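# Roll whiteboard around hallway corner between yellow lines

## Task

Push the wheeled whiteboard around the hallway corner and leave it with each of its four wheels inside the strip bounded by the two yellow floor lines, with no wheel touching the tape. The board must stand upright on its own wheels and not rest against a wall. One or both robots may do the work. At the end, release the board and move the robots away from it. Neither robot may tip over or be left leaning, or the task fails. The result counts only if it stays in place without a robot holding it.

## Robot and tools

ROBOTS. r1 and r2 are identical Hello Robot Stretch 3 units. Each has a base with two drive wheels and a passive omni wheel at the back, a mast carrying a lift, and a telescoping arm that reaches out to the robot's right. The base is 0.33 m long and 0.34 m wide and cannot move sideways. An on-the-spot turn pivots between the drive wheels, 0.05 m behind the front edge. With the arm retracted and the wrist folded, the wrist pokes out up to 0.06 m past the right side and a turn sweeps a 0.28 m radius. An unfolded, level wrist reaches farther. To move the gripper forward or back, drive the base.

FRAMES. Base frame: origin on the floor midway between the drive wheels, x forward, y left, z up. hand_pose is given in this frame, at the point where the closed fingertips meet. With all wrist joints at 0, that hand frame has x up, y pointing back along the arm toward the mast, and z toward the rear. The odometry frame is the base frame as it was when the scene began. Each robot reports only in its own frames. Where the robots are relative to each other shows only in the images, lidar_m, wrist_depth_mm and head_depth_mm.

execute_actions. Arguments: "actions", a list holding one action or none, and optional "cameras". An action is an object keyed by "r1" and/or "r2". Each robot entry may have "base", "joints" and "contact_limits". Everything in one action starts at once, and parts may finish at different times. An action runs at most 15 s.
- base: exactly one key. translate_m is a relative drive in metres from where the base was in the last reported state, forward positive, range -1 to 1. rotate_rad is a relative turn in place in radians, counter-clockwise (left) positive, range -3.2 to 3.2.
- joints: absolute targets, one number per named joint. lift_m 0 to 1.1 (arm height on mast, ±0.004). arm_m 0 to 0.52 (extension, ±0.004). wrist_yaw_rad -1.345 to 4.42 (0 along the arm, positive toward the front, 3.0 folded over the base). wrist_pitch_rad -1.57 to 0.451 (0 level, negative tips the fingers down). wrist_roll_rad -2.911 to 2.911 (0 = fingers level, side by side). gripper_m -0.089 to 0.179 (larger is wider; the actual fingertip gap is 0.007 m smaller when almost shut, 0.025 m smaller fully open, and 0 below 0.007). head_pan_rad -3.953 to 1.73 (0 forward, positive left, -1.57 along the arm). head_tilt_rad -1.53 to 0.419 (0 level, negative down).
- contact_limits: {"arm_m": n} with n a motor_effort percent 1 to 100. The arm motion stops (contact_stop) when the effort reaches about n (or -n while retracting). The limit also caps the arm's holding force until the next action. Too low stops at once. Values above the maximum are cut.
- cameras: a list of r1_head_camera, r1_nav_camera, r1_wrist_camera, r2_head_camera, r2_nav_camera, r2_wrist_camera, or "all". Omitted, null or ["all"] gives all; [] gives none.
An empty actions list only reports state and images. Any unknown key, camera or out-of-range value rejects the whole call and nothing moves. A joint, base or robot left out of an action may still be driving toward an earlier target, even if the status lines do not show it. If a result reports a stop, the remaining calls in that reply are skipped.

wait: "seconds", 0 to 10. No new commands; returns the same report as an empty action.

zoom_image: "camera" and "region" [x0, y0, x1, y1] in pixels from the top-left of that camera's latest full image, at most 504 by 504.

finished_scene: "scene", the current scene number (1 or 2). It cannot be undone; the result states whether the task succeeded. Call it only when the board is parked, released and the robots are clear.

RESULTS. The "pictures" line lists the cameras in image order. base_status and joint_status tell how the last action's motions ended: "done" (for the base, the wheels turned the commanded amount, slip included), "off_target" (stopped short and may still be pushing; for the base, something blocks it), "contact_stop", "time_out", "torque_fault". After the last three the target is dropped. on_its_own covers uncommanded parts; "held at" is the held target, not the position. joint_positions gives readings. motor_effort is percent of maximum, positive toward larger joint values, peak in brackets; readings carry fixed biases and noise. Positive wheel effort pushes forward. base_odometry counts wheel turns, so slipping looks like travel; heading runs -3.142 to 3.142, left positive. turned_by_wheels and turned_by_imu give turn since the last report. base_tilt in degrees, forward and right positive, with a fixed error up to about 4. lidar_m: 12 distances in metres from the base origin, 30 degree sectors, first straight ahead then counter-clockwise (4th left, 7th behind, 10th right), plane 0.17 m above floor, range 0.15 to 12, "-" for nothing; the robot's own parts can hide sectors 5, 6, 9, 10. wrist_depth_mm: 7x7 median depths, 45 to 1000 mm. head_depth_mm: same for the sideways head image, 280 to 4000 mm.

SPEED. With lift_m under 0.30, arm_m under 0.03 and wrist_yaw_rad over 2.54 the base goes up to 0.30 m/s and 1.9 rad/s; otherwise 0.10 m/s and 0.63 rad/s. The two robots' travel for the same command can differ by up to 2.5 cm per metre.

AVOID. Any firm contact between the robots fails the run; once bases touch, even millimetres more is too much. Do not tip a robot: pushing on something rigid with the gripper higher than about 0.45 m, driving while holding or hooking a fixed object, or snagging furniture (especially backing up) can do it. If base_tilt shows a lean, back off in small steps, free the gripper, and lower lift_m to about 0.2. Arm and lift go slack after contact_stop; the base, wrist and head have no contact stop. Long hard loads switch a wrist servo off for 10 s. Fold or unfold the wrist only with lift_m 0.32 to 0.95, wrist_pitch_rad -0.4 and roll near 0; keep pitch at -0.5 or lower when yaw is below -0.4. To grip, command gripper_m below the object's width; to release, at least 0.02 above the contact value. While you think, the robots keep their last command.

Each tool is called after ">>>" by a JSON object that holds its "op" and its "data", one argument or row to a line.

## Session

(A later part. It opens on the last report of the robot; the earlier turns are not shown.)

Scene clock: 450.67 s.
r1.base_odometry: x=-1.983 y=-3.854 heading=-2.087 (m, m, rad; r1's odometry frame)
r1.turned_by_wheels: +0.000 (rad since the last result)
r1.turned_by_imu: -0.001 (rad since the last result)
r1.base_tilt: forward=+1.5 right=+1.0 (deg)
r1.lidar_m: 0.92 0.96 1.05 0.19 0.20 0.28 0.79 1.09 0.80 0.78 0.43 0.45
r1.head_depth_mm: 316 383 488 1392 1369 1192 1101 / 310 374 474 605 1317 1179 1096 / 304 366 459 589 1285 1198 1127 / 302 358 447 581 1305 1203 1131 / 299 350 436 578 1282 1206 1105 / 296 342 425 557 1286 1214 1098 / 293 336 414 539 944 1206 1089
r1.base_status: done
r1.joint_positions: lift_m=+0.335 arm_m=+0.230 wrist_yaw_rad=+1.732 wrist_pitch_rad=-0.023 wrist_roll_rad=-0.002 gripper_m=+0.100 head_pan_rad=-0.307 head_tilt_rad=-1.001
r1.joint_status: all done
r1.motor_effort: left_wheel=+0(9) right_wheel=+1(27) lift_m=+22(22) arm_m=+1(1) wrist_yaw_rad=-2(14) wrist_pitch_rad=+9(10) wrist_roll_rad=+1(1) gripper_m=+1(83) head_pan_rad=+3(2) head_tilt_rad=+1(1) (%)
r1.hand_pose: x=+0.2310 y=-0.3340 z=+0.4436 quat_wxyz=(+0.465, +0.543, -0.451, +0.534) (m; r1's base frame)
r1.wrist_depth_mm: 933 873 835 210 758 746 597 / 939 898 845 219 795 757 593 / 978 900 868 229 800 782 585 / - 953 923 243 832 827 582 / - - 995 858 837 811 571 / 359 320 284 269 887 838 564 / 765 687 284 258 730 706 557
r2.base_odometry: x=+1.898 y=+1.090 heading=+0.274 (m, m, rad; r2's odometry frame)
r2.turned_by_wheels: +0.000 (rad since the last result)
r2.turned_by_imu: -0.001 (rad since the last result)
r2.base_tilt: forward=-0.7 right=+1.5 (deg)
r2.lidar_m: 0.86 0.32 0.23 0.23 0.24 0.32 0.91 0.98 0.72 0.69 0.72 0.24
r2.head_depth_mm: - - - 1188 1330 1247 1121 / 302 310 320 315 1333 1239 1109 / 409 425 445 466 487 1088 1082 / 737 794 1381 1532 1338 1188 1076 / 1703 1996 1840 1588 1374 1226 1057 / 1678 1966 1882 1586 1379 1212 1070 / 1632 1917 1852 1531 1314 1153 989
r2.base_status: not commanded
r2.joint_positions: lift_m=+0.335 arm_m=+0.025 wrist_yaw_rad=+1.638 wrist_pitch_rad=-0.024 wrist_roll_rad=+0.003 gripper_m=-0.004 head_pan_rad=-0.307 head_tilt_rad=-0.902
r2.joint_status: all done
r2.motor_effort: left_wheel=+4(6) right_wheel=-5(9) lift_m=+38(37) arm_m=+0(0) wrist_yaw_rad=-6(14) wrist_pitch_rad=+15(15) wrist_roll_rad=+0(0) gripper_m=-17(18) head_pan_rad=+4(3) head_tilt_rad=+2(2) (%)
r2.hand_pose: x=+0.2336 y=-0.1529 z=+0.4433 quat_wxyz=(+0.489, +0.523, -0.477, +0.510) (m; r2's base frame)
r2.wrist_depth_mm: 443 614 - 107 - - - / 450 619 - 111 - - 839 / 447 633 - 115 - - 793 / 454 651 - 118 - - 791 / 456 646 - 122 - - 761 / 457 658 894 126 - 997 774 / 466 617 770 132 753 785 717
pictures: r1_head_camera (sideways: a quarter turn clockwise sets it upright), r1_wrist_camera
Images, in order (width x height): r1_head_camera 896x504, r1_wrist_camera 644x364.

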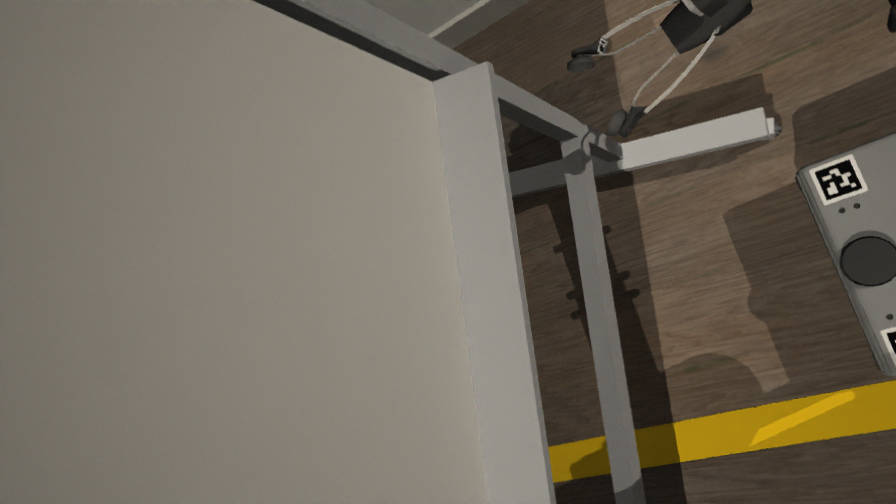

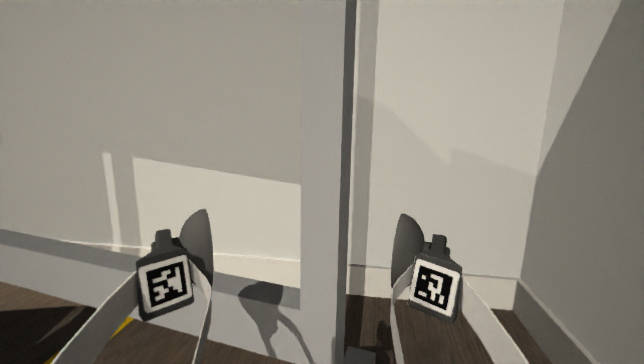

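>>> {"op": "execute_actions", "data": {
  "actions": [
    {"r1": {"base": {"translate_m": -0.35}, "joints": {"head_pan_rad": 0.5, "head_tilt_rad": -0.8}}, "r2": {"base": {"translate_m": -0.85}, "joints": {"head_pan_rad": -0.15, "head_tilt_rad": -0.85}}}
  ],
  "cameras": ["r1_head_camera", "r2_head_camera", "r2_wrist_camera", "r2_nav_camera"]
}}

Scene clock: 463.83 s.
r1.base_odometry: x=-1.810 y=-3.550 heading=-2.087 (m, m, rad; r1's odometry frame)
r1.turned_by_wheels: +0.000 (rad since the last result)
r1.turned_by_imu: -0.003 (rad since the last result)
r1.base_tilt: forward=+1.4 right=+1.0 (deg)
r1.lidar_m: 1.27 0.28 0.20 0.20 0.21 0.28 0.81 1.08 0.80 0.77 0.80 1.10
r1.head_depth_mm: 1049 1184 1363 1604 1504 1290 1132 / 1103 1255 1449 1675 1506 1291 1132 / 1151 1317 1552 1745 1510 1287 1124 / 1220 1399 1665 1802 1461 1258 1108 / 301 329 375 438 524 654 868 / - 290 308 348 400 471 575 / - - - 298 323 369 430
r1.base_status: done
r1.joint_positions: lift_m=+0.335 arm_m=+0.230 wrist_yaw_rad=+1.732 wrist_pitch_rad=-0.023 wrist_roll_rad=-0.002 gripper_m=+0.100 head_pan_rad=+0.493 head_tilt_rad=-0.804
r1.joint_status: all done
r1.motor_effort: left_wheel=+0(6) right_wheel=+0(4) lift_m=+22(22) arm_m=+1(1) wrist_yaw_rad=-1(2) wrist_pitch_rad=+8(9) wrist_roll_rad=+1(1) gripper_m=+1(1) head_pan_rad=+3(29) head_tilt_rad=+1(17) (%)
r1.hand_pose: x=+0.2310 y=-0.3340 z=+0.4436 quat_wxyz=(+0.465, +0.543, -0.451, +0.534) (m; r1's base frame)
r1.wrist_depth_mm: - - - - - 985 597 / - - - - - 984 578 / - - - - - 991 571 / - - - - - 956 580 / - - - - - 909 570 / 877 - 933 929 943 890 553 / 732 728 730 756 733 703 557
r2.base_odometry: x=+1.080 y=+0.859 heading=+0.274 (m, m, rad; r2's odometry frame)
r2.turned_by_wheels: +0.000 (rad since the last result)
r2.turned_by_imu: -0.006 (rad since the last result)
r2.base_tilt: forward=-0.7 right=+1.6 (deg)
r2.lidar_m: 0.89 0.33 0.24 0.23 0.24 0.33 0.92 1.83 0.72 0.69 0.72 0.25
r2.head_depth_mm: 360 343 327 318 341 1277 1126 / 568 529 493 463 436 579 1079 / 1311 1496 1528 1618 1362 930 1056 / 2442 2538 2036 1684 1421 1241 1073 / 2417 2517 2002 1652 1428 1249 1063 / 2383 2419 1917 1628 1406 1225 1084 / 1438 1322 1219 1133 1057 998 954
r2.base_status: done
r2.joint_positions: lift_m=+0.335 arm_m=+0.025 wrist_yaw_rad=+1.629 wrist_pitch_rad=-0.024 wrist_roll_rad=+0.003 gripper_m=-0.004 head_pan_rad=-0.157 head_tilt_rad=-0.853
r2.joint_status: all done
r2.motor_effort: left_wheel=+4(3) right_wheel=-12(26) lift_m=+38(38) arm_m=+0(0) wrist_yaw_rad=+0(6) wrist_pitch_rad=+15(15) wrist_roll_rad=+0(1) gripper_m=-19(19) head_pan_rad=+3(17) head_tilt_rad=+3(11) (%)
r2.hand_pose: x=+0.2338 y=-0.1552 z=+0.4433 quat_wxyz=(+0.491, +0.521, -0.479, +0.508) (m; r2's base frame)
r2.wrist_depth_mm: 452 642 - 108 - - 769 / 455 642 - 112 - - 759 / 461 646 - 115 - - 779 / 470 654 - 119 - - 750 / 476 666 - 122 - - 755 / 482 661 929 127 - 981 741 / 474 654 782 132 779 814 721
pictures: r1_head_camera (sideways: a quarter turn clockwise sets it upright), r2_head_camera (sideways: a quarter turn clockwise sets it upright), r2_nav_camera (sideways: a quarter turn counterclockwise sets it upright), r2_wrist_camera
Images, in order (width x height): r1_head_camera 896x504, r2_head_camera 896x504, r2_nav_camera 672x504, r2_wrist_camera 644x364.

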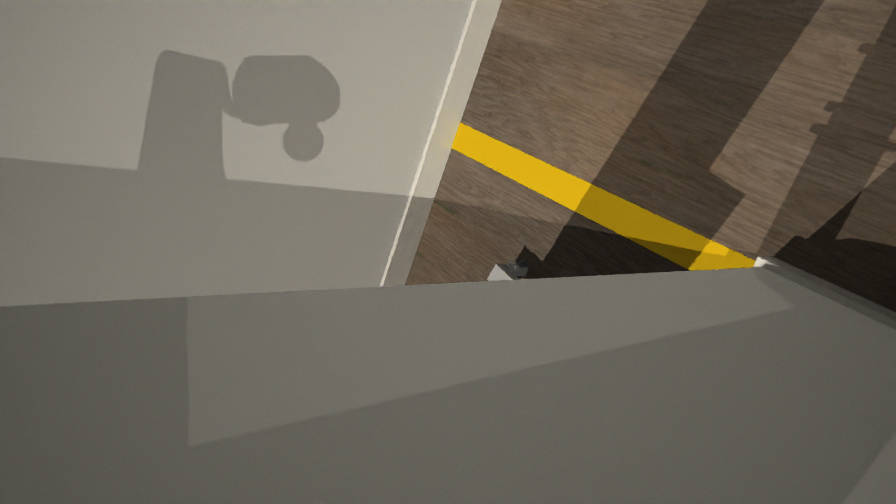

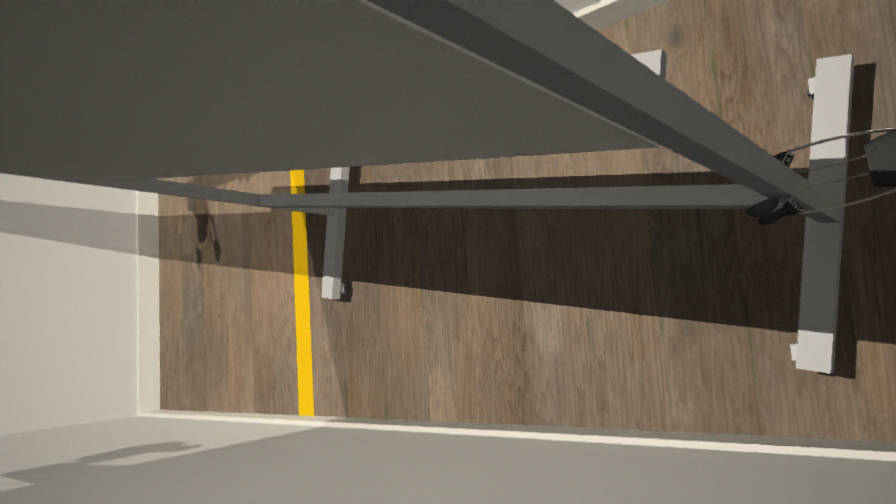

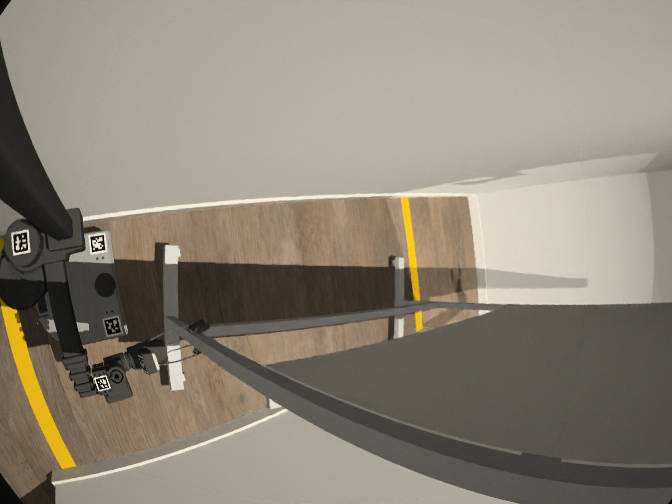

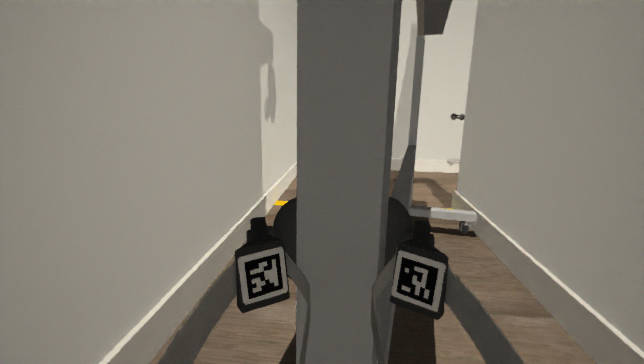

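>>> {"op": "zoom_image", "data": {
  "camera": "r2_wrist_camera",
  "region": [380, 150, 540, 270]
}}

Region (380, 150, 540, 270) of r2_wrist_camera's 644x364 image, scaled by 3.150; it fills the top 378 rows of this view, and the rest is white.

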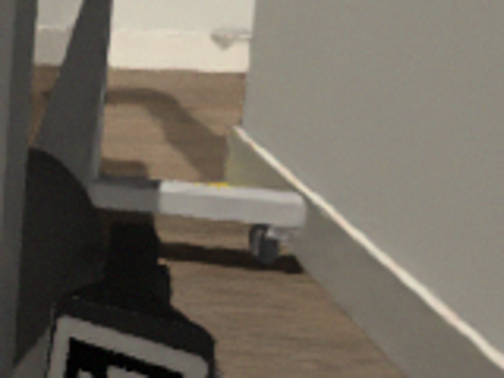

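>>> {"op": "execute_actions", "data": {
  "actions": [
    {"r2": {"base": {"translate_m": -0.2}, "joints": {"wrist_yaw_rad": 1.71, "arm_m": 0.045}}}
  ],
  "cameras": ["r2_head_camera", "r2_wrist_camera", "r2_nav_camera"]
}}

Scene clock: 489.43 s.
r1.base_odometry: x=-1.810 y=-3.550 heading=-2.087 (m, m, rad; r1's odometry frame)
r1.turned_by_wheels: +0.000 (rad since the last result)
r1.turned_by_imu: +0.000 (rad since the last result)
r1.base_tilt: forward=+1.4 right=+1.0 (deg)
r1.lidar_m: 1.27 0.28 0.20 0.20 0.20 0.28 0.80 1.08 0.80 0.77 0.80 1.11
r1.head_depth_mm: 1054 1183 1379 1609 1501 1287 1129 / 1103 1248 1445 1678 1496 1281 1127 / 1148 1318 1543 1738 1502 1293 1127 / 1207 1394 1645 1807 1452 1258 1107 / 301 329 375 438 524 652 863 / - 290 308 348 400 472 574 / - - - 297 324 369 430
r1.base_status: not commanded
r1.joint_positions: lift_m=+0.335 arm_m=+0.230 wrist_yaw_rad=+1.732 wrist_pitch_rad=-0.023 wrist_roll_rad=-0.002 gripper_m=+0.100 head_pan_rad=+0.493 head_tilt_rad=-0.804
r1.joint_status: not commanded
r1.motor_effort: left_wheel=+0(0) right_wheel=+1(0) lift_m=+20(23) arm_m=+1(1) wrist_yaw_rad=-1(2) wrist_pitch_rad=+9(9) wrist_roll_rad=+1(1) gripper_m=+0(0) head_pan_rad=+2(2) head_tilt_rad=+2(2) (%)
r1.hand_pose: x=+0.2310 y=-0.3340 z=+0.4436 quat_wxyz=(+0.465, +0.543, -0.451, +0.534) (m; r1's base frame)
r1.wrist_depth_mm: - - - - - - 581 / - - - - - - 587 / - - - - - 958 579 / - - - - - 943 578 / - - - - - 944 561 / 965 - 958 980 951 850 556 / 758 718 734 736 738 689 553
r2.base_odometry: x=+0.888 y=+0.805 heading=+0.275 (m, m, rad; r2's odometry frame)
r2.turned_by_wheels: +0.000 (rad since the last result)
r2.turned_by_imu: -0.002 (rad since the last result)
r2.base_tilt: forward=-0.8 right=+1.5 (deg)
r2.lidar_m: 0.89 0.33 0.24 0.23 0.24 0.33 0.91 1.83 0.71 0.69 0.72 0.25
r2.head_depth_mm: 373 358 343 332 349 1271 1127 / 576 540 509 483 458 538 1079 / 1270 1476 1514 1558 1408 1220 1046 / 2656 2538 2030 1680 1430 1256 1072 / 2616 2538 1970 1670 1423 1231 1064 / 2522 2406 1923 1645 1415 1239 1089 / 1444 1327 1224 1134 1060 1001 948
r2.base_status: done
r2.joint_positions: lift_m=+0.335 arm_m=+0.045 wrist_yaw_rad=+1.699 wrist_pitch_rad=-0.024 wrist_roll_rad=+0.003 gripper_m=-0.004 head_pan_rad=-0.157 head_tilt_rad=-0.853
r2.joint_status: all done
r2.motor_effort: left_wheel=+3(7) right_wheel=-12(26) lift_m=+37(38) arm_m=+3(8) wrist_yaw_rad=+8(22) wrist_pitch_rad=+14(14) wrist_roll_rad=+0(0) gripper_m=-20(20) head_pan_rad=+3(4) head_tilt_rad=+2(2) (%)
r2.hand_pose: x=+0.2322 y=-0.1572 z=+0.4435 quat_wxyz=(+0.473, +0.537, -0.461, +0.525) (m; r2's base frame)
r2.wrist_depth_mm: 436 588 981 109 - - 841 / 444 599 - 112 - - 844 / 439 611 - 116 - - 842 / 448 613 - 120 - - 838 / 451 632 956 123 518 - 805 / 460 623 861 126 130 - 811 / 469 608 785 133 740 804 717
pictures: r2_head_camera (sideways: a quarter turn clockwise sets it upright), r2_nav_camera (sideways: a quarter turn counterclockwise sets it upright), r2_wrist_camera
Images, in order (width x height): r2_head_camera 896x504, r2_nav_camera 672x504, r2_wrist_camera 644x364.

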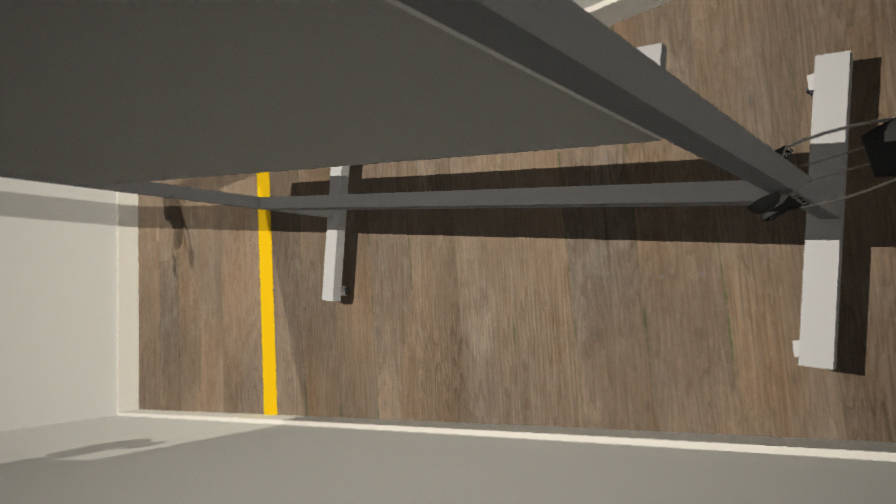

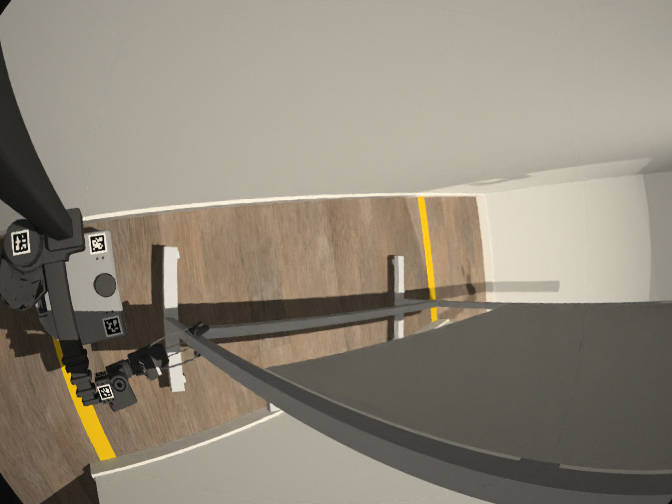

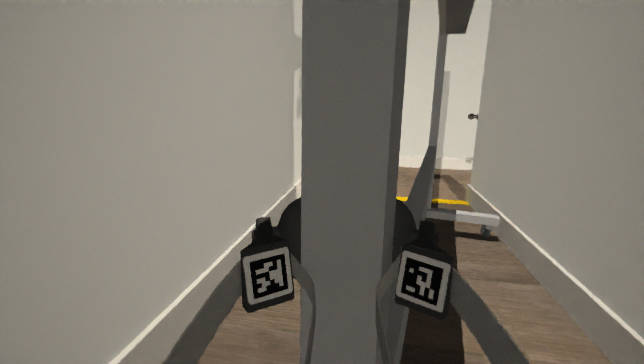

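>>> {"op": "execute_actions", "data": {
  "actions": []
}}

Scene clock: 503.83 s.
r1.base_odometry: x=-1.810 y=-3.550 heading=-2.087 (m, m, rad; r1's odometry frame)
r1.turned_by_wheels: +0.000 (rad since the last result)
r1.turned_by_imu: +0.000 (rad since the last result)
r1.base_tilt: forward=+1.4 right=+1.0 (deg)
r1.lidar_m: 1.26 0.28 0.20 0.20 0.20 0.28 0.81 1.08 0.80 0.77 0.80 1.11
r1.head_depth_mm: 1052 1191 1370 1602 1498 1292 1129 / 1103 1254 1448 1687 1496 1283 1126 / 1153 1323 1537 1750 1510 1288 1133 / 1209 1397 1656 1802 1464 1255 1114 / 301 329 375 438 524 654 865 / - 290 308 347 400 471 573 / - - - 298 324 369 430
r1.base_status: not commanded
r1.joint_positions: lift_m=+0.335 arm_m=+0.230 wrist_yaw_rad=+1.732 wrist_pitch_rad=-0.023 wrist_roll_rad=-0.002 gripper_m=+0.100 head_pan_rad=+0.493 head_tilt_rad=-0.804
r1.joint_status: not commanded
r1.motor_effort: left_wheel=+0(0) right_wheel=+0(0) lift_m=+22(23) arm_m=+1(1) wrist_yaw_rad=-2(2) wrist_pitch_rad=+8(9) wrist_roll_rad=+1(1) gripper_m=+1(0) head_pan_rad=+3(2) head_tilt_rad=+2(2) (%)
r1.hand_pose: x=+0.2310 y=-0.3340 z=+0.4436 quat_wxyz=(+0.465, +0.543, -0.451, +0.534) (m; r1's base frame)
r1.wrist_depth_mm: - - - - - 993 581 / - - - - - 997 586 / - - - - - 960 570 / - - - - - 941 574 / - - - - - 922 558 / 935 975 927 959 964 892 559 / 747 722 721 732 747 727 545
r2.base_odometry: x=+0.888 y=+0.805 heading=+0.275 (m, m, rad; r2's odometry frame)
r2.turned_by_wheels: +0.000 (rad since the last result)
r2.turned_by_imu: -0.001 (rad since the last result)
r2.base_tilt: forward=-0.8 right=+1.5 (deg)
r2.lidar_m: 0.89 0.33 0.24 0.23 0.24 0.33 0.91 1.83 0.71 0.69 0.72 0.25
r2.head_depth_mm: 373 357 343 332 348 1262 1130 / 576 540 510 483 459 537 1079 / 1271 1473 1529 1576 1405 1224 1053 / 2655 2538 2015 1667 1437 1243 1075 / 2625 2560 1991 1662 1418 1235 1068 / 2533 2422 1971 1640 1394 1234 1087 / 1452 1328 1222 1137 1066 1002 951
r2.base_status: done
r2.joint_positions: lift_m=+0.335 arm_m=+0.045 wrist_yaw_rad=+1.699 wrist_pitch_rad=-0.024 wrist_roll_rad=+0.003 gripper_m=-0.004 head_pan_rad=-0.157 head_tilt_rad=-0.853
r2.joint_status: all done
r2.motor_effort: left_wheel=+3(7) right_wheel=-11(26) lift_m=+38(38) arm_m=+2(8) wrist_yaw_rad=+8(22) wrist_pitch_rad=+14(14) wrist_roll_rad=+0(0) gripper_m=-20(20) head_pan_rad=+3(4) head_tilt_rad=+2(2) (%)
r2.hand_pose: x=+0.2322 y=-0.1572 z=+0.4435 quat_wxyz=(+0.473, +0.537, -0.461, +0.525) (m; r2's base frame)
r2.wrist_depth_mm: 442 586 953 109 982 - 855 / 447 598 986 112 - - 841 / 445 603 - 116 - - 813 / 450 612 - 120 - - 823 / 455 626 942 123 519 - 825 / 463 643 875 126 129 - 802 / 468 615 782 133 736 792 740
pictures: r1_head_camera (sideways: a quarter turn clockwise sets it upright), r1_nav_camera (sideways: a quarter turn counterclockwise sets it upright), r1_wrist_camera, r2_head_camera (sideways: a quarter turn clockwise sets it upright), r2_nav_camera (sideways: a quarter turn counterclockwise sets it upright), r2_wrist_camera
Images, in order (width x height): r1_head_camera 896x504, r1_nav_camera 672x504, r1_wrist_camera 644x364, r2_head_camera 896x504, r2_nav_camera 672x504, r2_wrist_camera 644x364.

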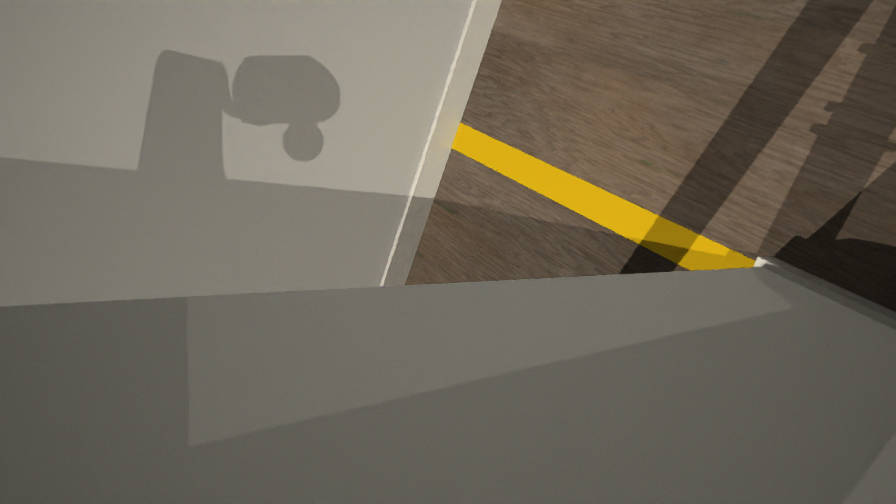

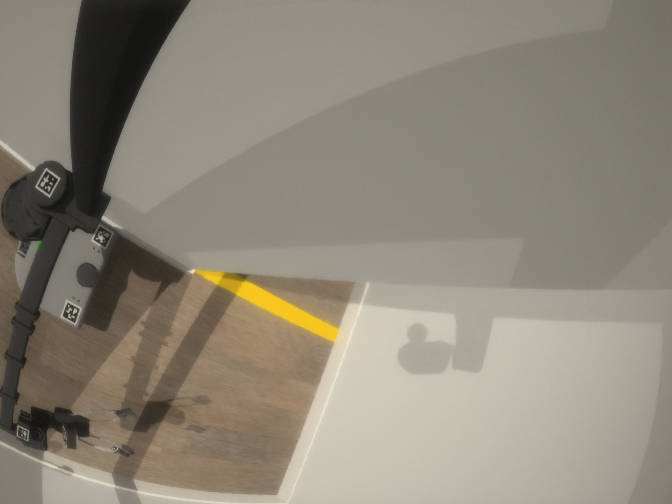

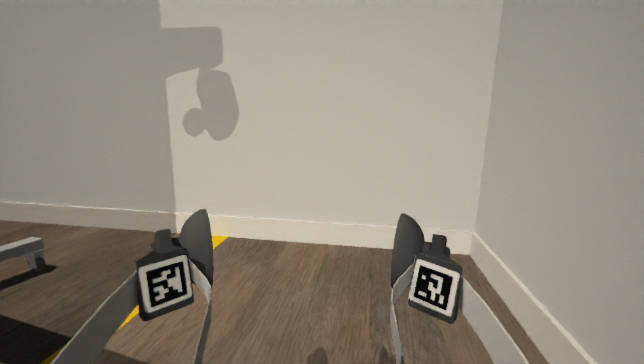

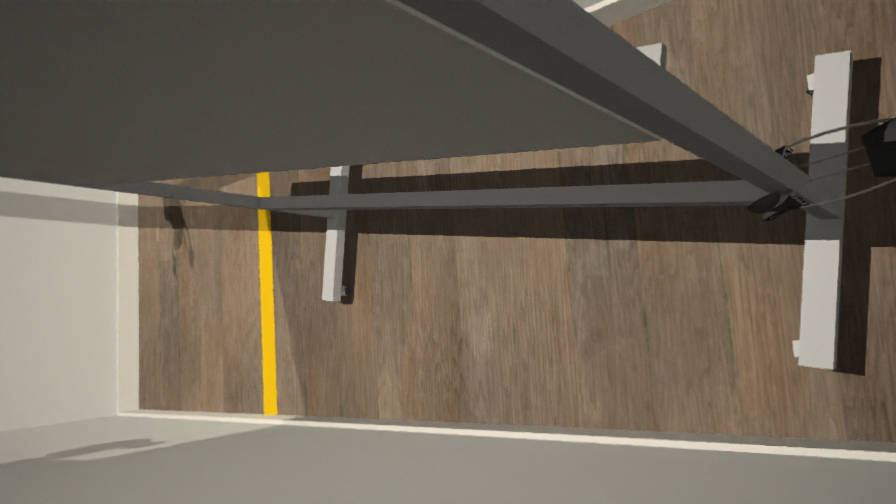

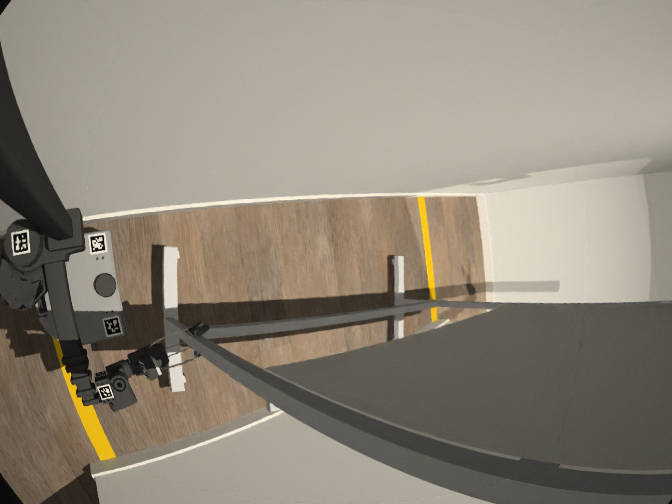

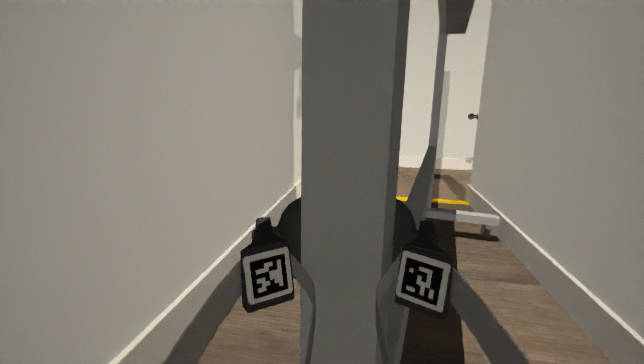

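>>> {"op": "zoom_image", "data": {
  "camera": "r2_wrist_camera",
  "region": [400, 170, 540, 260]
}}

Region (400, 170, 540, 260) of r2_wrist_camera's 644x364 image, scaled by 3.600; it fills the top 324 rows of this view, and the rest is white.

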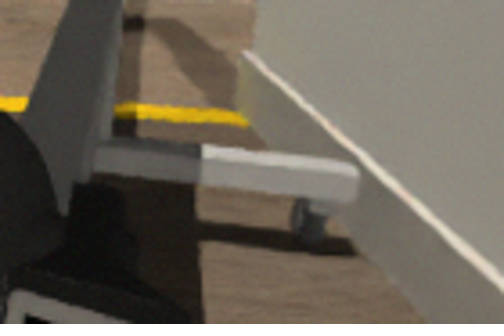

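>>> {"op": "execute_actions", "data": {
  "actions": [
    {"r1": {"base": {"translate_m": 0.13}, "joints": {"wrist_yaw_rad": 0.0, "gripper_m": 0.0, "arm_m": 0.25, "head_pan_rad": 1.6, "head_tilt_rad": -1.0}}, "r2": {"base": {"translate_m": -0.13}, "joints": {"arm_m": 0.0}}}
  ],
  "cameras": ["r2_wrist_camera", "r2_head_camera"]
}}

>>> {"op": "zoom_image", "data": {
  "camera": "r2_wrist_camera",
  "region": [400, 170, 540, 260]
}}

Scene clock: 588.17 s.
r1.base_odometry: x=-1.874 y=-3.663 heading=-2.087 (m, m, rad; r1's odometry frame)
r1.turned_by_wheels: +0.000 (rad since the last result)
r1.turned_by_imu: +0.001 (rad since the last result)
r1.base_tilt: forward=+1.5 right=+1.1 (deg)
r1.lidar_m: 1.14 0.27 0.20 0.20 0.20 0.28 0.80 1.08 0.80 0.77 0.80 1.11
r1.head_depth_mm: - - - 308 424 1204 1095 / - - - 307 423 812 1098 / - - - 306 421 810 1100 / - - - 306 421 801 - / - - - 305 419 636 - / - - - 297 368 - - / - - - - - 741 -
r1.base_status: done
r1.joint_positions: lift_m=+0.335 arm_m=+0.250 wrist_yaw_rad=+0.001 wrist_pitch_rad=-0.023 wrist_roll_rad=-0.002 gripper_m=+0.000 head_pan_rad=+1.593 head_tilt_rad=-0.988
r1.joint_status: all done
r1.motor_effort: left_wheel=-1(5) right_wheel=+0(5) lift_m=+22(22) arm_m=+2(1) wrist_yaw_rad=-1(1) wrist_pitch_rad=+8(8) wrist_roll_rad=+1(1) gripper_m=-2(80) head_pan_rad=+3(30) head_tilt_rad=-6(23) (%)
r1.hand_pose: x=-0.0211 y=-0.6504 z=+0.4436 quat_wxyz=(+0.708, +0.009, -0.706, -0.008) (m; r1's base frame)
r1.wrist_depth_mm: 256 256 257 257 259 261 261 / 265 265 265 265 268 266 269 / 273 275 276 276 277 278 280 / 281 281 281 284 290 286 289 / 291 291 295 294 295 295 297 / 304 305 302 - 307 310 309 / 315 316 316 315 318 321 322
r2.base_odometry: x=+0.762 y=+0.770 heading=+0.275 (m, m, rad; r2's odometry frame)
r2.turned_by_wheels: +0.000 (rad since the last result)
r2.turned_by_imu: -0.002 (rad since the last result)
r2.base_tilt: forward=-0.8 right=+1.6 (deg)
r2.lidar_m: 0.89 0.33 0.24 0.23 0.24 0.33 0.91 1.73 1.34 0.69 0.71 0.22
r2.head_depth_mm: - - - - 1385 1274 1125 / 397 359 347 344 325 1234 1083 / 1145 881 716 603 521 550 1077 / 2749 2532 2014 1670 1395 1229 1064 / 2703 2522 2010 1652 1409 1236 1070 / 2651 2408 1942 1652 1411 1224 1079 / 1447 1334 1225 1145 1069 1009 946
r2.base_status: done
r2.joint_positions: lift_m=+0.335 arm_m=+0.000 wrist_yaw_rad=+1.708 wrist_pitch_rad=-0.023 wrist_roll_rad=+0.003 gripper_m=-0.004 head_pan_rad=-0.157 head_tilt_rad=-0.853
r2.joint_status: all done
r2.motor_effort: left_wheel=+3(9) right_wheel=-12(27) lift_m=+38(38) arm_m=-3(7) wrist_yaw_rad=+2(24) wrist_pitch_rad=+14(14) wrist_roll_rad=+0(1) gripper_m=-20(21) head_pan_rad=+3(3) head_tilt_rad=+2(2) (%)
r2.hand_pose: x=+0.2319 y=-0.1103 z=+0.4435 quat_wxyz=(+0.470, +0.539, -0.459, +0.527) (m; r2's base frame)
r2.wrist_depth_mm: 385 512 836 108 - - 944 / 389 516 863 111 - - 926 / 392 534 872 115 - - 917 / 399 539 911 119 - - 890 / 399 548 818 121 506 - 888 / 405 549 756 125 136 - 864 / 412 562 790 132 706 795 770
pictures: r2_head_camera (sideways: a quarter turn clockwise sets it upright), r2_wrist_camera
Images, in order (width x height): r2_head_camera 896x504, r2_wrist_camera 644x364.

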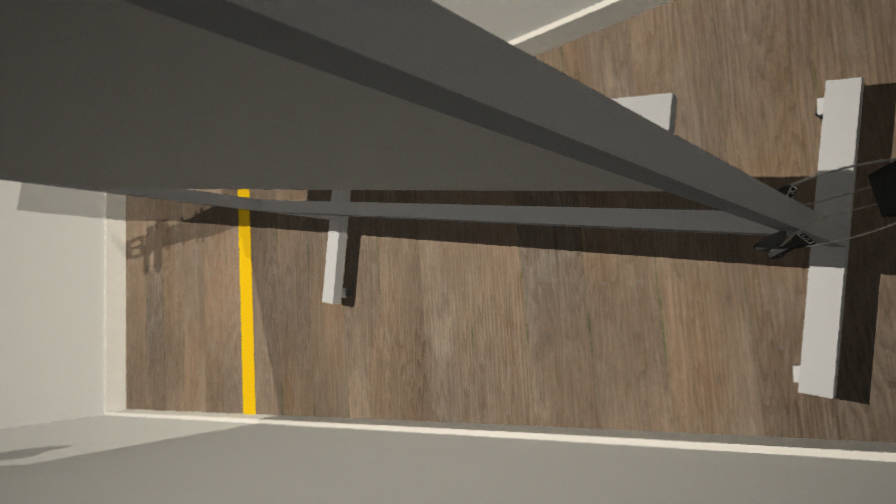

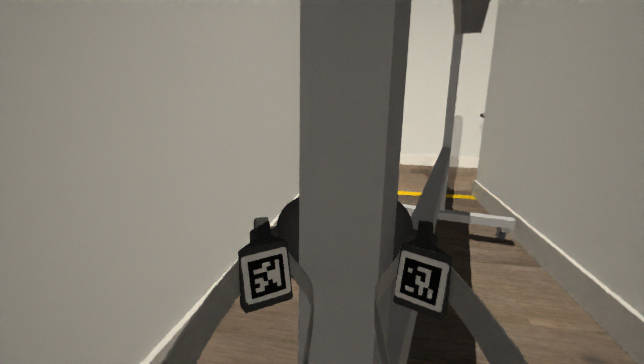

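Region (400, 170, 540, 260) of r2_wrist_camera's 644x364 image, scaled by 3.600; it fills the top 324 rows of this view, and the rest is white.

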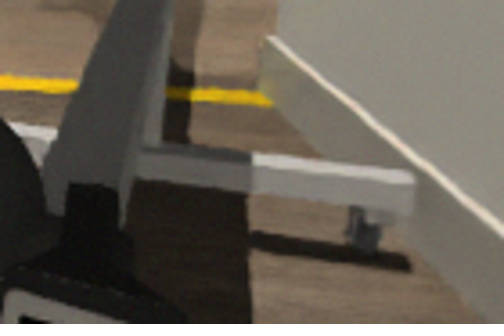

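>>> {"op": "execute_actions", "data": {
  "actions": [
    {"r1": {"base": {"translate_m": 0.05}}, "r2": {"joints": {"gripper_m": 0.12}}}
  ],
  "cameras": []
}}

>>> {"op": "execute_actions", "data": {
  "actions": [
    {"r1": {"base": {"translate_m": 0.30}, "joints": {"head_pan_rad": 1.65, "head_tilt_rad": -0.95}}, "r2": {"base": {"translate_m": -0.30}}}
  ]
}}

Scene clock: 592.97 s.
r1.base_odometry: x=-1.899 y=-3.706 heading=-2.087 (m, m, rad; r1's odometry frame)
r1.turned_by_wheels: +0.000 (rad since the last result)
r1.turned_by_imu: +0.000 (rad since the last result)
r1.base_tilt: forward=+1.5 right=+1.1 (deg)
r1.lidar_m: 1.09 1.13 0.20 0.19 0.20 0.28 0.80 1.08 0.80 0.77 0.81 1.11
r1.head_depth_mm: - - - 307 423 1223 1103 / - - - 306 421 1173 1101 / - - - 305 420 807 1096 / - - - 304 419 802 - / - - - 304 417 635 - / - - - 296 366 - - / - - - - - 739 -
r1.base_status: done
r1.joint_positions: lift_m=+0.335 arm_m=+0.250 wrist_yaw_rad=+0.001 wrist_pitch_rad=-0.023 wrist_roll_rad=-0.002 gripper_m=+0.000 head_pan_rad=+1.593 head_tilt_rad=-0.988
r1.joint_status: not commanded
r1.motor_effort: left_wheel=+0(6) right_wheel=+0(4) lift_m=+22(22) arm_m=+2(2) wrist_yaw_rad=-1(2) wrist_pitch_rad=+8(8) wrist_roll_rad=+1(1) gripper_m=-1(2) head_pan_rad=+3(2) head_tilt_rad=-7(6) (%)
r1.hand_pose: x=-0.0212 y=-0.6504 z=+0.4436 quat_wxyz=(+0.708, +0.009, -0.706, -0.008) (m; r1's base frame)
r1.wrist_depth_mm: 256 259 258 259 259 261 261 / 264 264 265 270 266 271 271 / 272 274 275 276 278 276 277 / 282 285 284 285 283 287 288 / 292 292 294 297 298 298 299 / 301 303 302 - 306 308 311 / 315 317 319 319 321 324 320
r2.base_odometry: x=+0.762 y=+0.770 heading=+0.275 (m, m, rad; r2's odometry frame)
r2.turned_by_wheels: +0.000 (rad since the last result)
r2.turned_by_imu: -0.001 (rad since the last result)
r2.base_tilt: forward=-0.8 right=+1.6 (deg)
r2.lidar_m: 0.89 0.33 0.24 0.23 0.24 0.33 0.91 1.74 1.34 0.69 0.72 0.22
r2.head_depth_mm: - - - - 1384 1274 1129 / 400 361 350 345 323 1234 1085 / 1151 881 718 608 525 531 1070 / 2791 2555 2032 1684 1405 1227 1051 / 2690 2471 1990 1660 1410 1248 1067 / 2684 2406 1956 1643 1397 1229 1076 / 1459 1338 1223 1137 1060 1005 955
r2.base_status: not commanded
r2.joint_positions: lift_m=+0.335 arm_m=+0.000 wrist_yaw_rad=+1.713 wrist_pitch_rad=-0.023 wrist_roll_rad=+0.003 gripper_m=+0.120 head_pan_rad=-0.157 head_tilt_rad=-0.853
r2.joint_status: all done
r2.motor_effort: left_wheel=+3(4) right_wheel=-3(14) lift_m=+38(38) arm_m=-2(3) wrist_yaw_rad=-2(8) wrist_pitch_rad=+14(14) wrist_roll_rad=+0(1) gripper_m=+0(81) head_pan_rad=+3(4) head_tilt_rad=+2(2) (%)
r2.hand_pose: x=+0.2317 y=-0.1090 z=+0.4435 quat_wxyz=(+0.469, +0.540, -0.457, +0.528) (m; r2's base frame)
r2.wrist_depth_mm: 378 515 810 108 124 - 960 / 385 518 845 111 - - 949 / 389 525 858 115 - - 948 / 397 532 887 119 644 - 919 / 401 512 994 123 469 - 895 / 403 490 933 128 327 - 848 / 396 576 736 132 306 775 768
pictures: none
No camera images: the call's "cameras" was empty. Leave "cameras" out to get every camera's image.

Scene clock: 597.20 s.
r1.base_odometry: x=-2.047 y=-3.967 heading=-2.087 (m, m, rad; r1's odometry frame)
r1.turned_by_wheels: +0.000 (rad since the last result)
r1.turned_by_imu: +0.002 (rad since the last result)
r1.base_tilt: forward=+1.5 right=+1.0 (deg)
r1.lidar_m: 0.79 0.82 1.14 0.47 0.24 0.28 0.79 1.09 0.81 0.78 0.81 0.82
r1.head_depth_mm: 2428 2208 1860 1596 1386 1229 1104 / 1093 2071 1817 1575 1382 1228 1102 / 2840 2202 1858 1521 1379 1223 1102 / 2639 2190 1804 1566 1385 1223 1134 / 848 893 943 997 1067 1215 - / 486 498 514 537 - - - / 341 346 377 - - 686 -
r1.base_status: done
r1.joint_positions: lift_m=+0.335 arm_m=+0.250 wrist_yaw_rad=+0.001 wrist_pitch_rad=-0.023 wrist_roll_rad=-0.002 gripper_m=+0.000 head_pan_rad=+1.643 head_tilt_rad=-0.952
r1.joint_status: all done
r1.motor_effort: left_wheel=-1(6) right_wheel=+0(5) lift_m=+22(22) arm_m=+2(2) wrist_yaw_rad=-1(2) wrist_pitch_rad=+8(8) wrist_roll_rad=+1(1) gripper_m=-1(2) head_pan_rad=+2(9) head_tilt_rad=+1(8) (%)
r1.hand_pose: x=-0.0212 y=-0.6504 z=+0.4436 quat_wxyz=(+0.708, +0.009, -0.706, -0.008) (m; r1's base frame)
r1.wrist_depth_mm: 261 259 263 262 263 266 265 / 269 269 271 271 273 272 274 / 278 277 280 277 279 282 282 / 288 291 290 286 291 291 290 / 300 296 298 298 300 304 304 / 310 309 309 - 314 311 318 / 319 323 319 327 323 324 326
r2.base_odometry: x=+0.474 y=+0.688 heading=+0.275 (m, m, rad; r2's odometry frame)
r2.turned_by_wheels: +0.000 (rad since the last result)
r2.turned_by_imu: -0.003 (rad since the last result)
r2.base_tilt: forward=-0.8 right=+1.6 (deg)
r2.lidar_m: 0.51 0.33 0.24 0.23 0.24 0.33 0.91 1.42 1.34 0.70 0.72 0.51
r2.head_depth_mm: 1310 1346 1369 1425 1393 1278 1124 / 1669 1725 1788 1663 1465 1250 1120 / 423 1053 886 1639 1440 1233 1126 / 3018 2469 1907 1595 1397 1219 1109 / 2968 2539 2005 1672 1429 1221 1101 / 2901 2443 1959 1655 1415 1207 1097 / 1470 1351 1244 1149 1074 1009 951
r2.base_status: done
r2.joint_positions: lift_m=+0.335 arm_m=+0.000 wrist_yaw_rad=+1.713 wrist_pitch_rad=-0.023 wrist_roll_rad=+0.003 gripper_m=+0.120 head_pan_rad=-0.157 head_tilt_rad=-0.853
r2.joint_status: not commanded
r2.motor_effort: left_wheel=+3(5) right_wheel=-2(7) lift_m=+38(38) arm_m=-2(2) wrist_yaw_rad=-2(2) wrist_pitch_rad=+14(14) wrist_roll_rad=+0(1) gripper_m=+0(0) head_pan_rad=+3(3) head_tilt_rad=+2(2) (%)
r2.hand_pose: x=+0.2317 y=-0.1090 z=+0.4435 quat_wxyz=(+0.469, +0.540, -0.457, +0.528) (m; r2's base frame)
r2.wrist_depth_mm: 383 514 823 - - - 971 / 390 522 859 - - - 957 / 398 530 867 - - - 927 / 397 526 900 - - - 936 / 396 520 - - - - 931 / 401 491 889 - - - 861 / 399 586 694 792 787 768 768
pictures: r1_head_camera (sideways: a quarter turn clockwise sets it upright), r1_nav_camera (sideways: a quarter turn counterclockwise sets it upright), r1_wrist_camera, r2_head_camera (sideways: a quarter turn clockwise sets it upright), r2_nav_camera (sideways: a quarter turn counterclockwise sets it upright), r2_wrist_camera
Images, in order (width x height): r1_head_camera 896x504, r1_nav_camera 672x504, r1_wrist_camera 644x364, r2_head_camera 896x504, r2_nav_camera 672x504, r2_wrist_camera 644x364.

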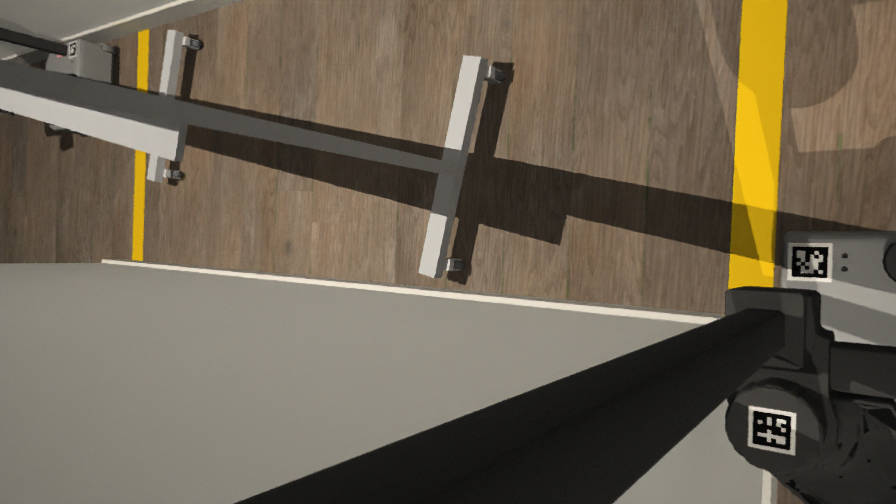

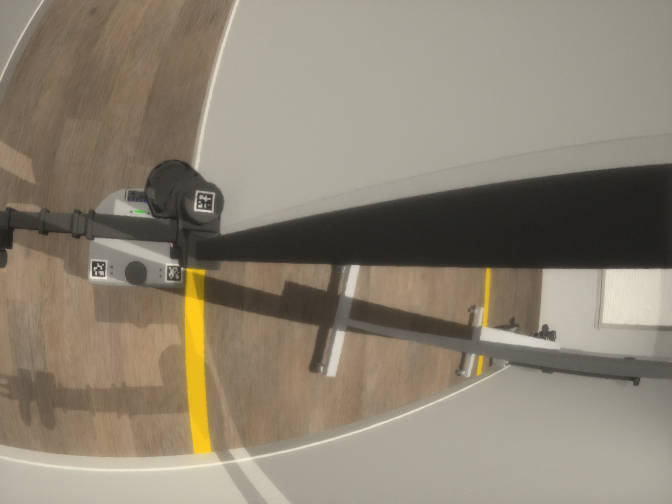

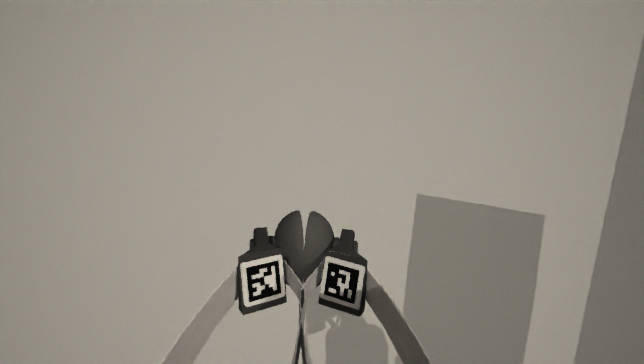

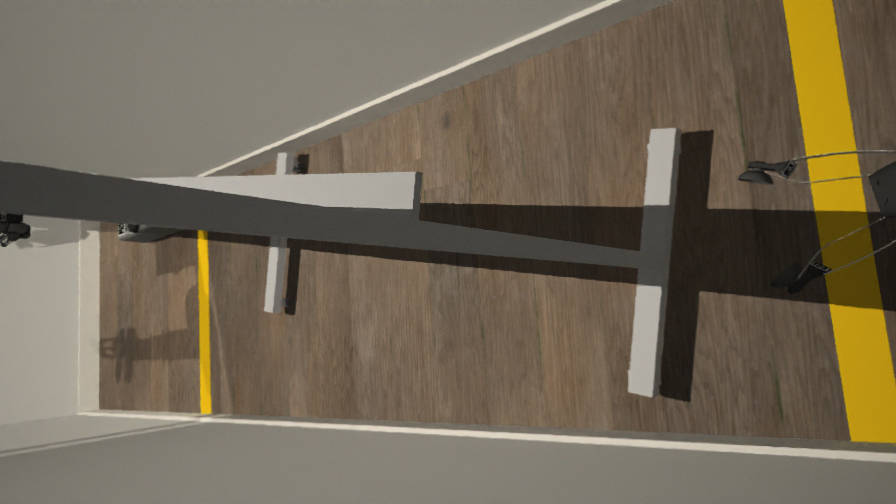

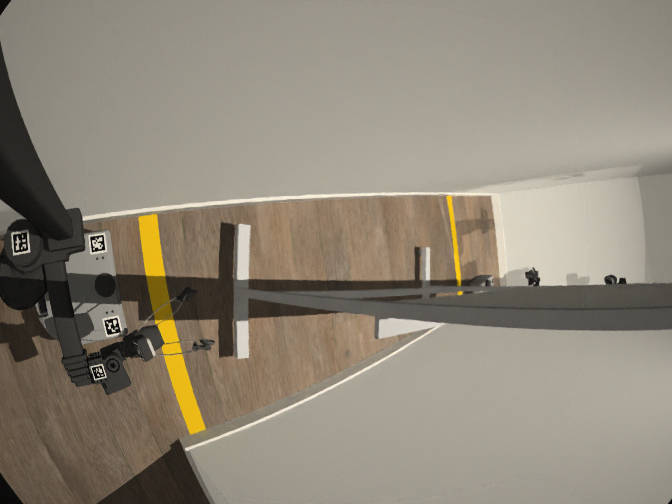

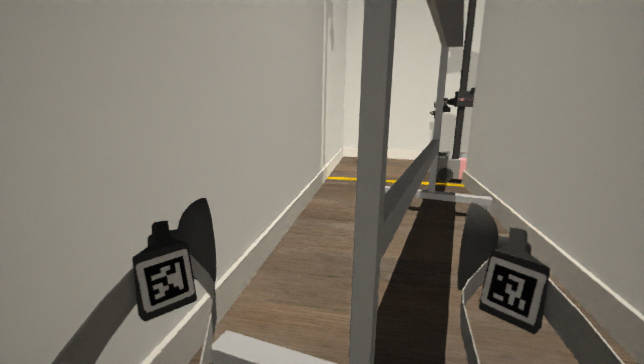

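>>> {"op": "zoom_image", "data": {
  "camera": "r1_head_camera",
  "region": [380, 220, 520, 320]
}}

Region (380, 220, 520, 320) of r1_head_camera's 896x504 image, scaled by 3.600, with more detail than that image has; it fills the top 360 rows of this view, and the rest is white.

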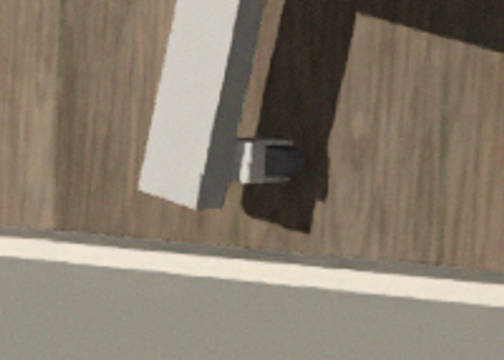

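>>> {"op": "finished_scene", "data": {
  "scene": 1
}}

The scene is finished: the task was done.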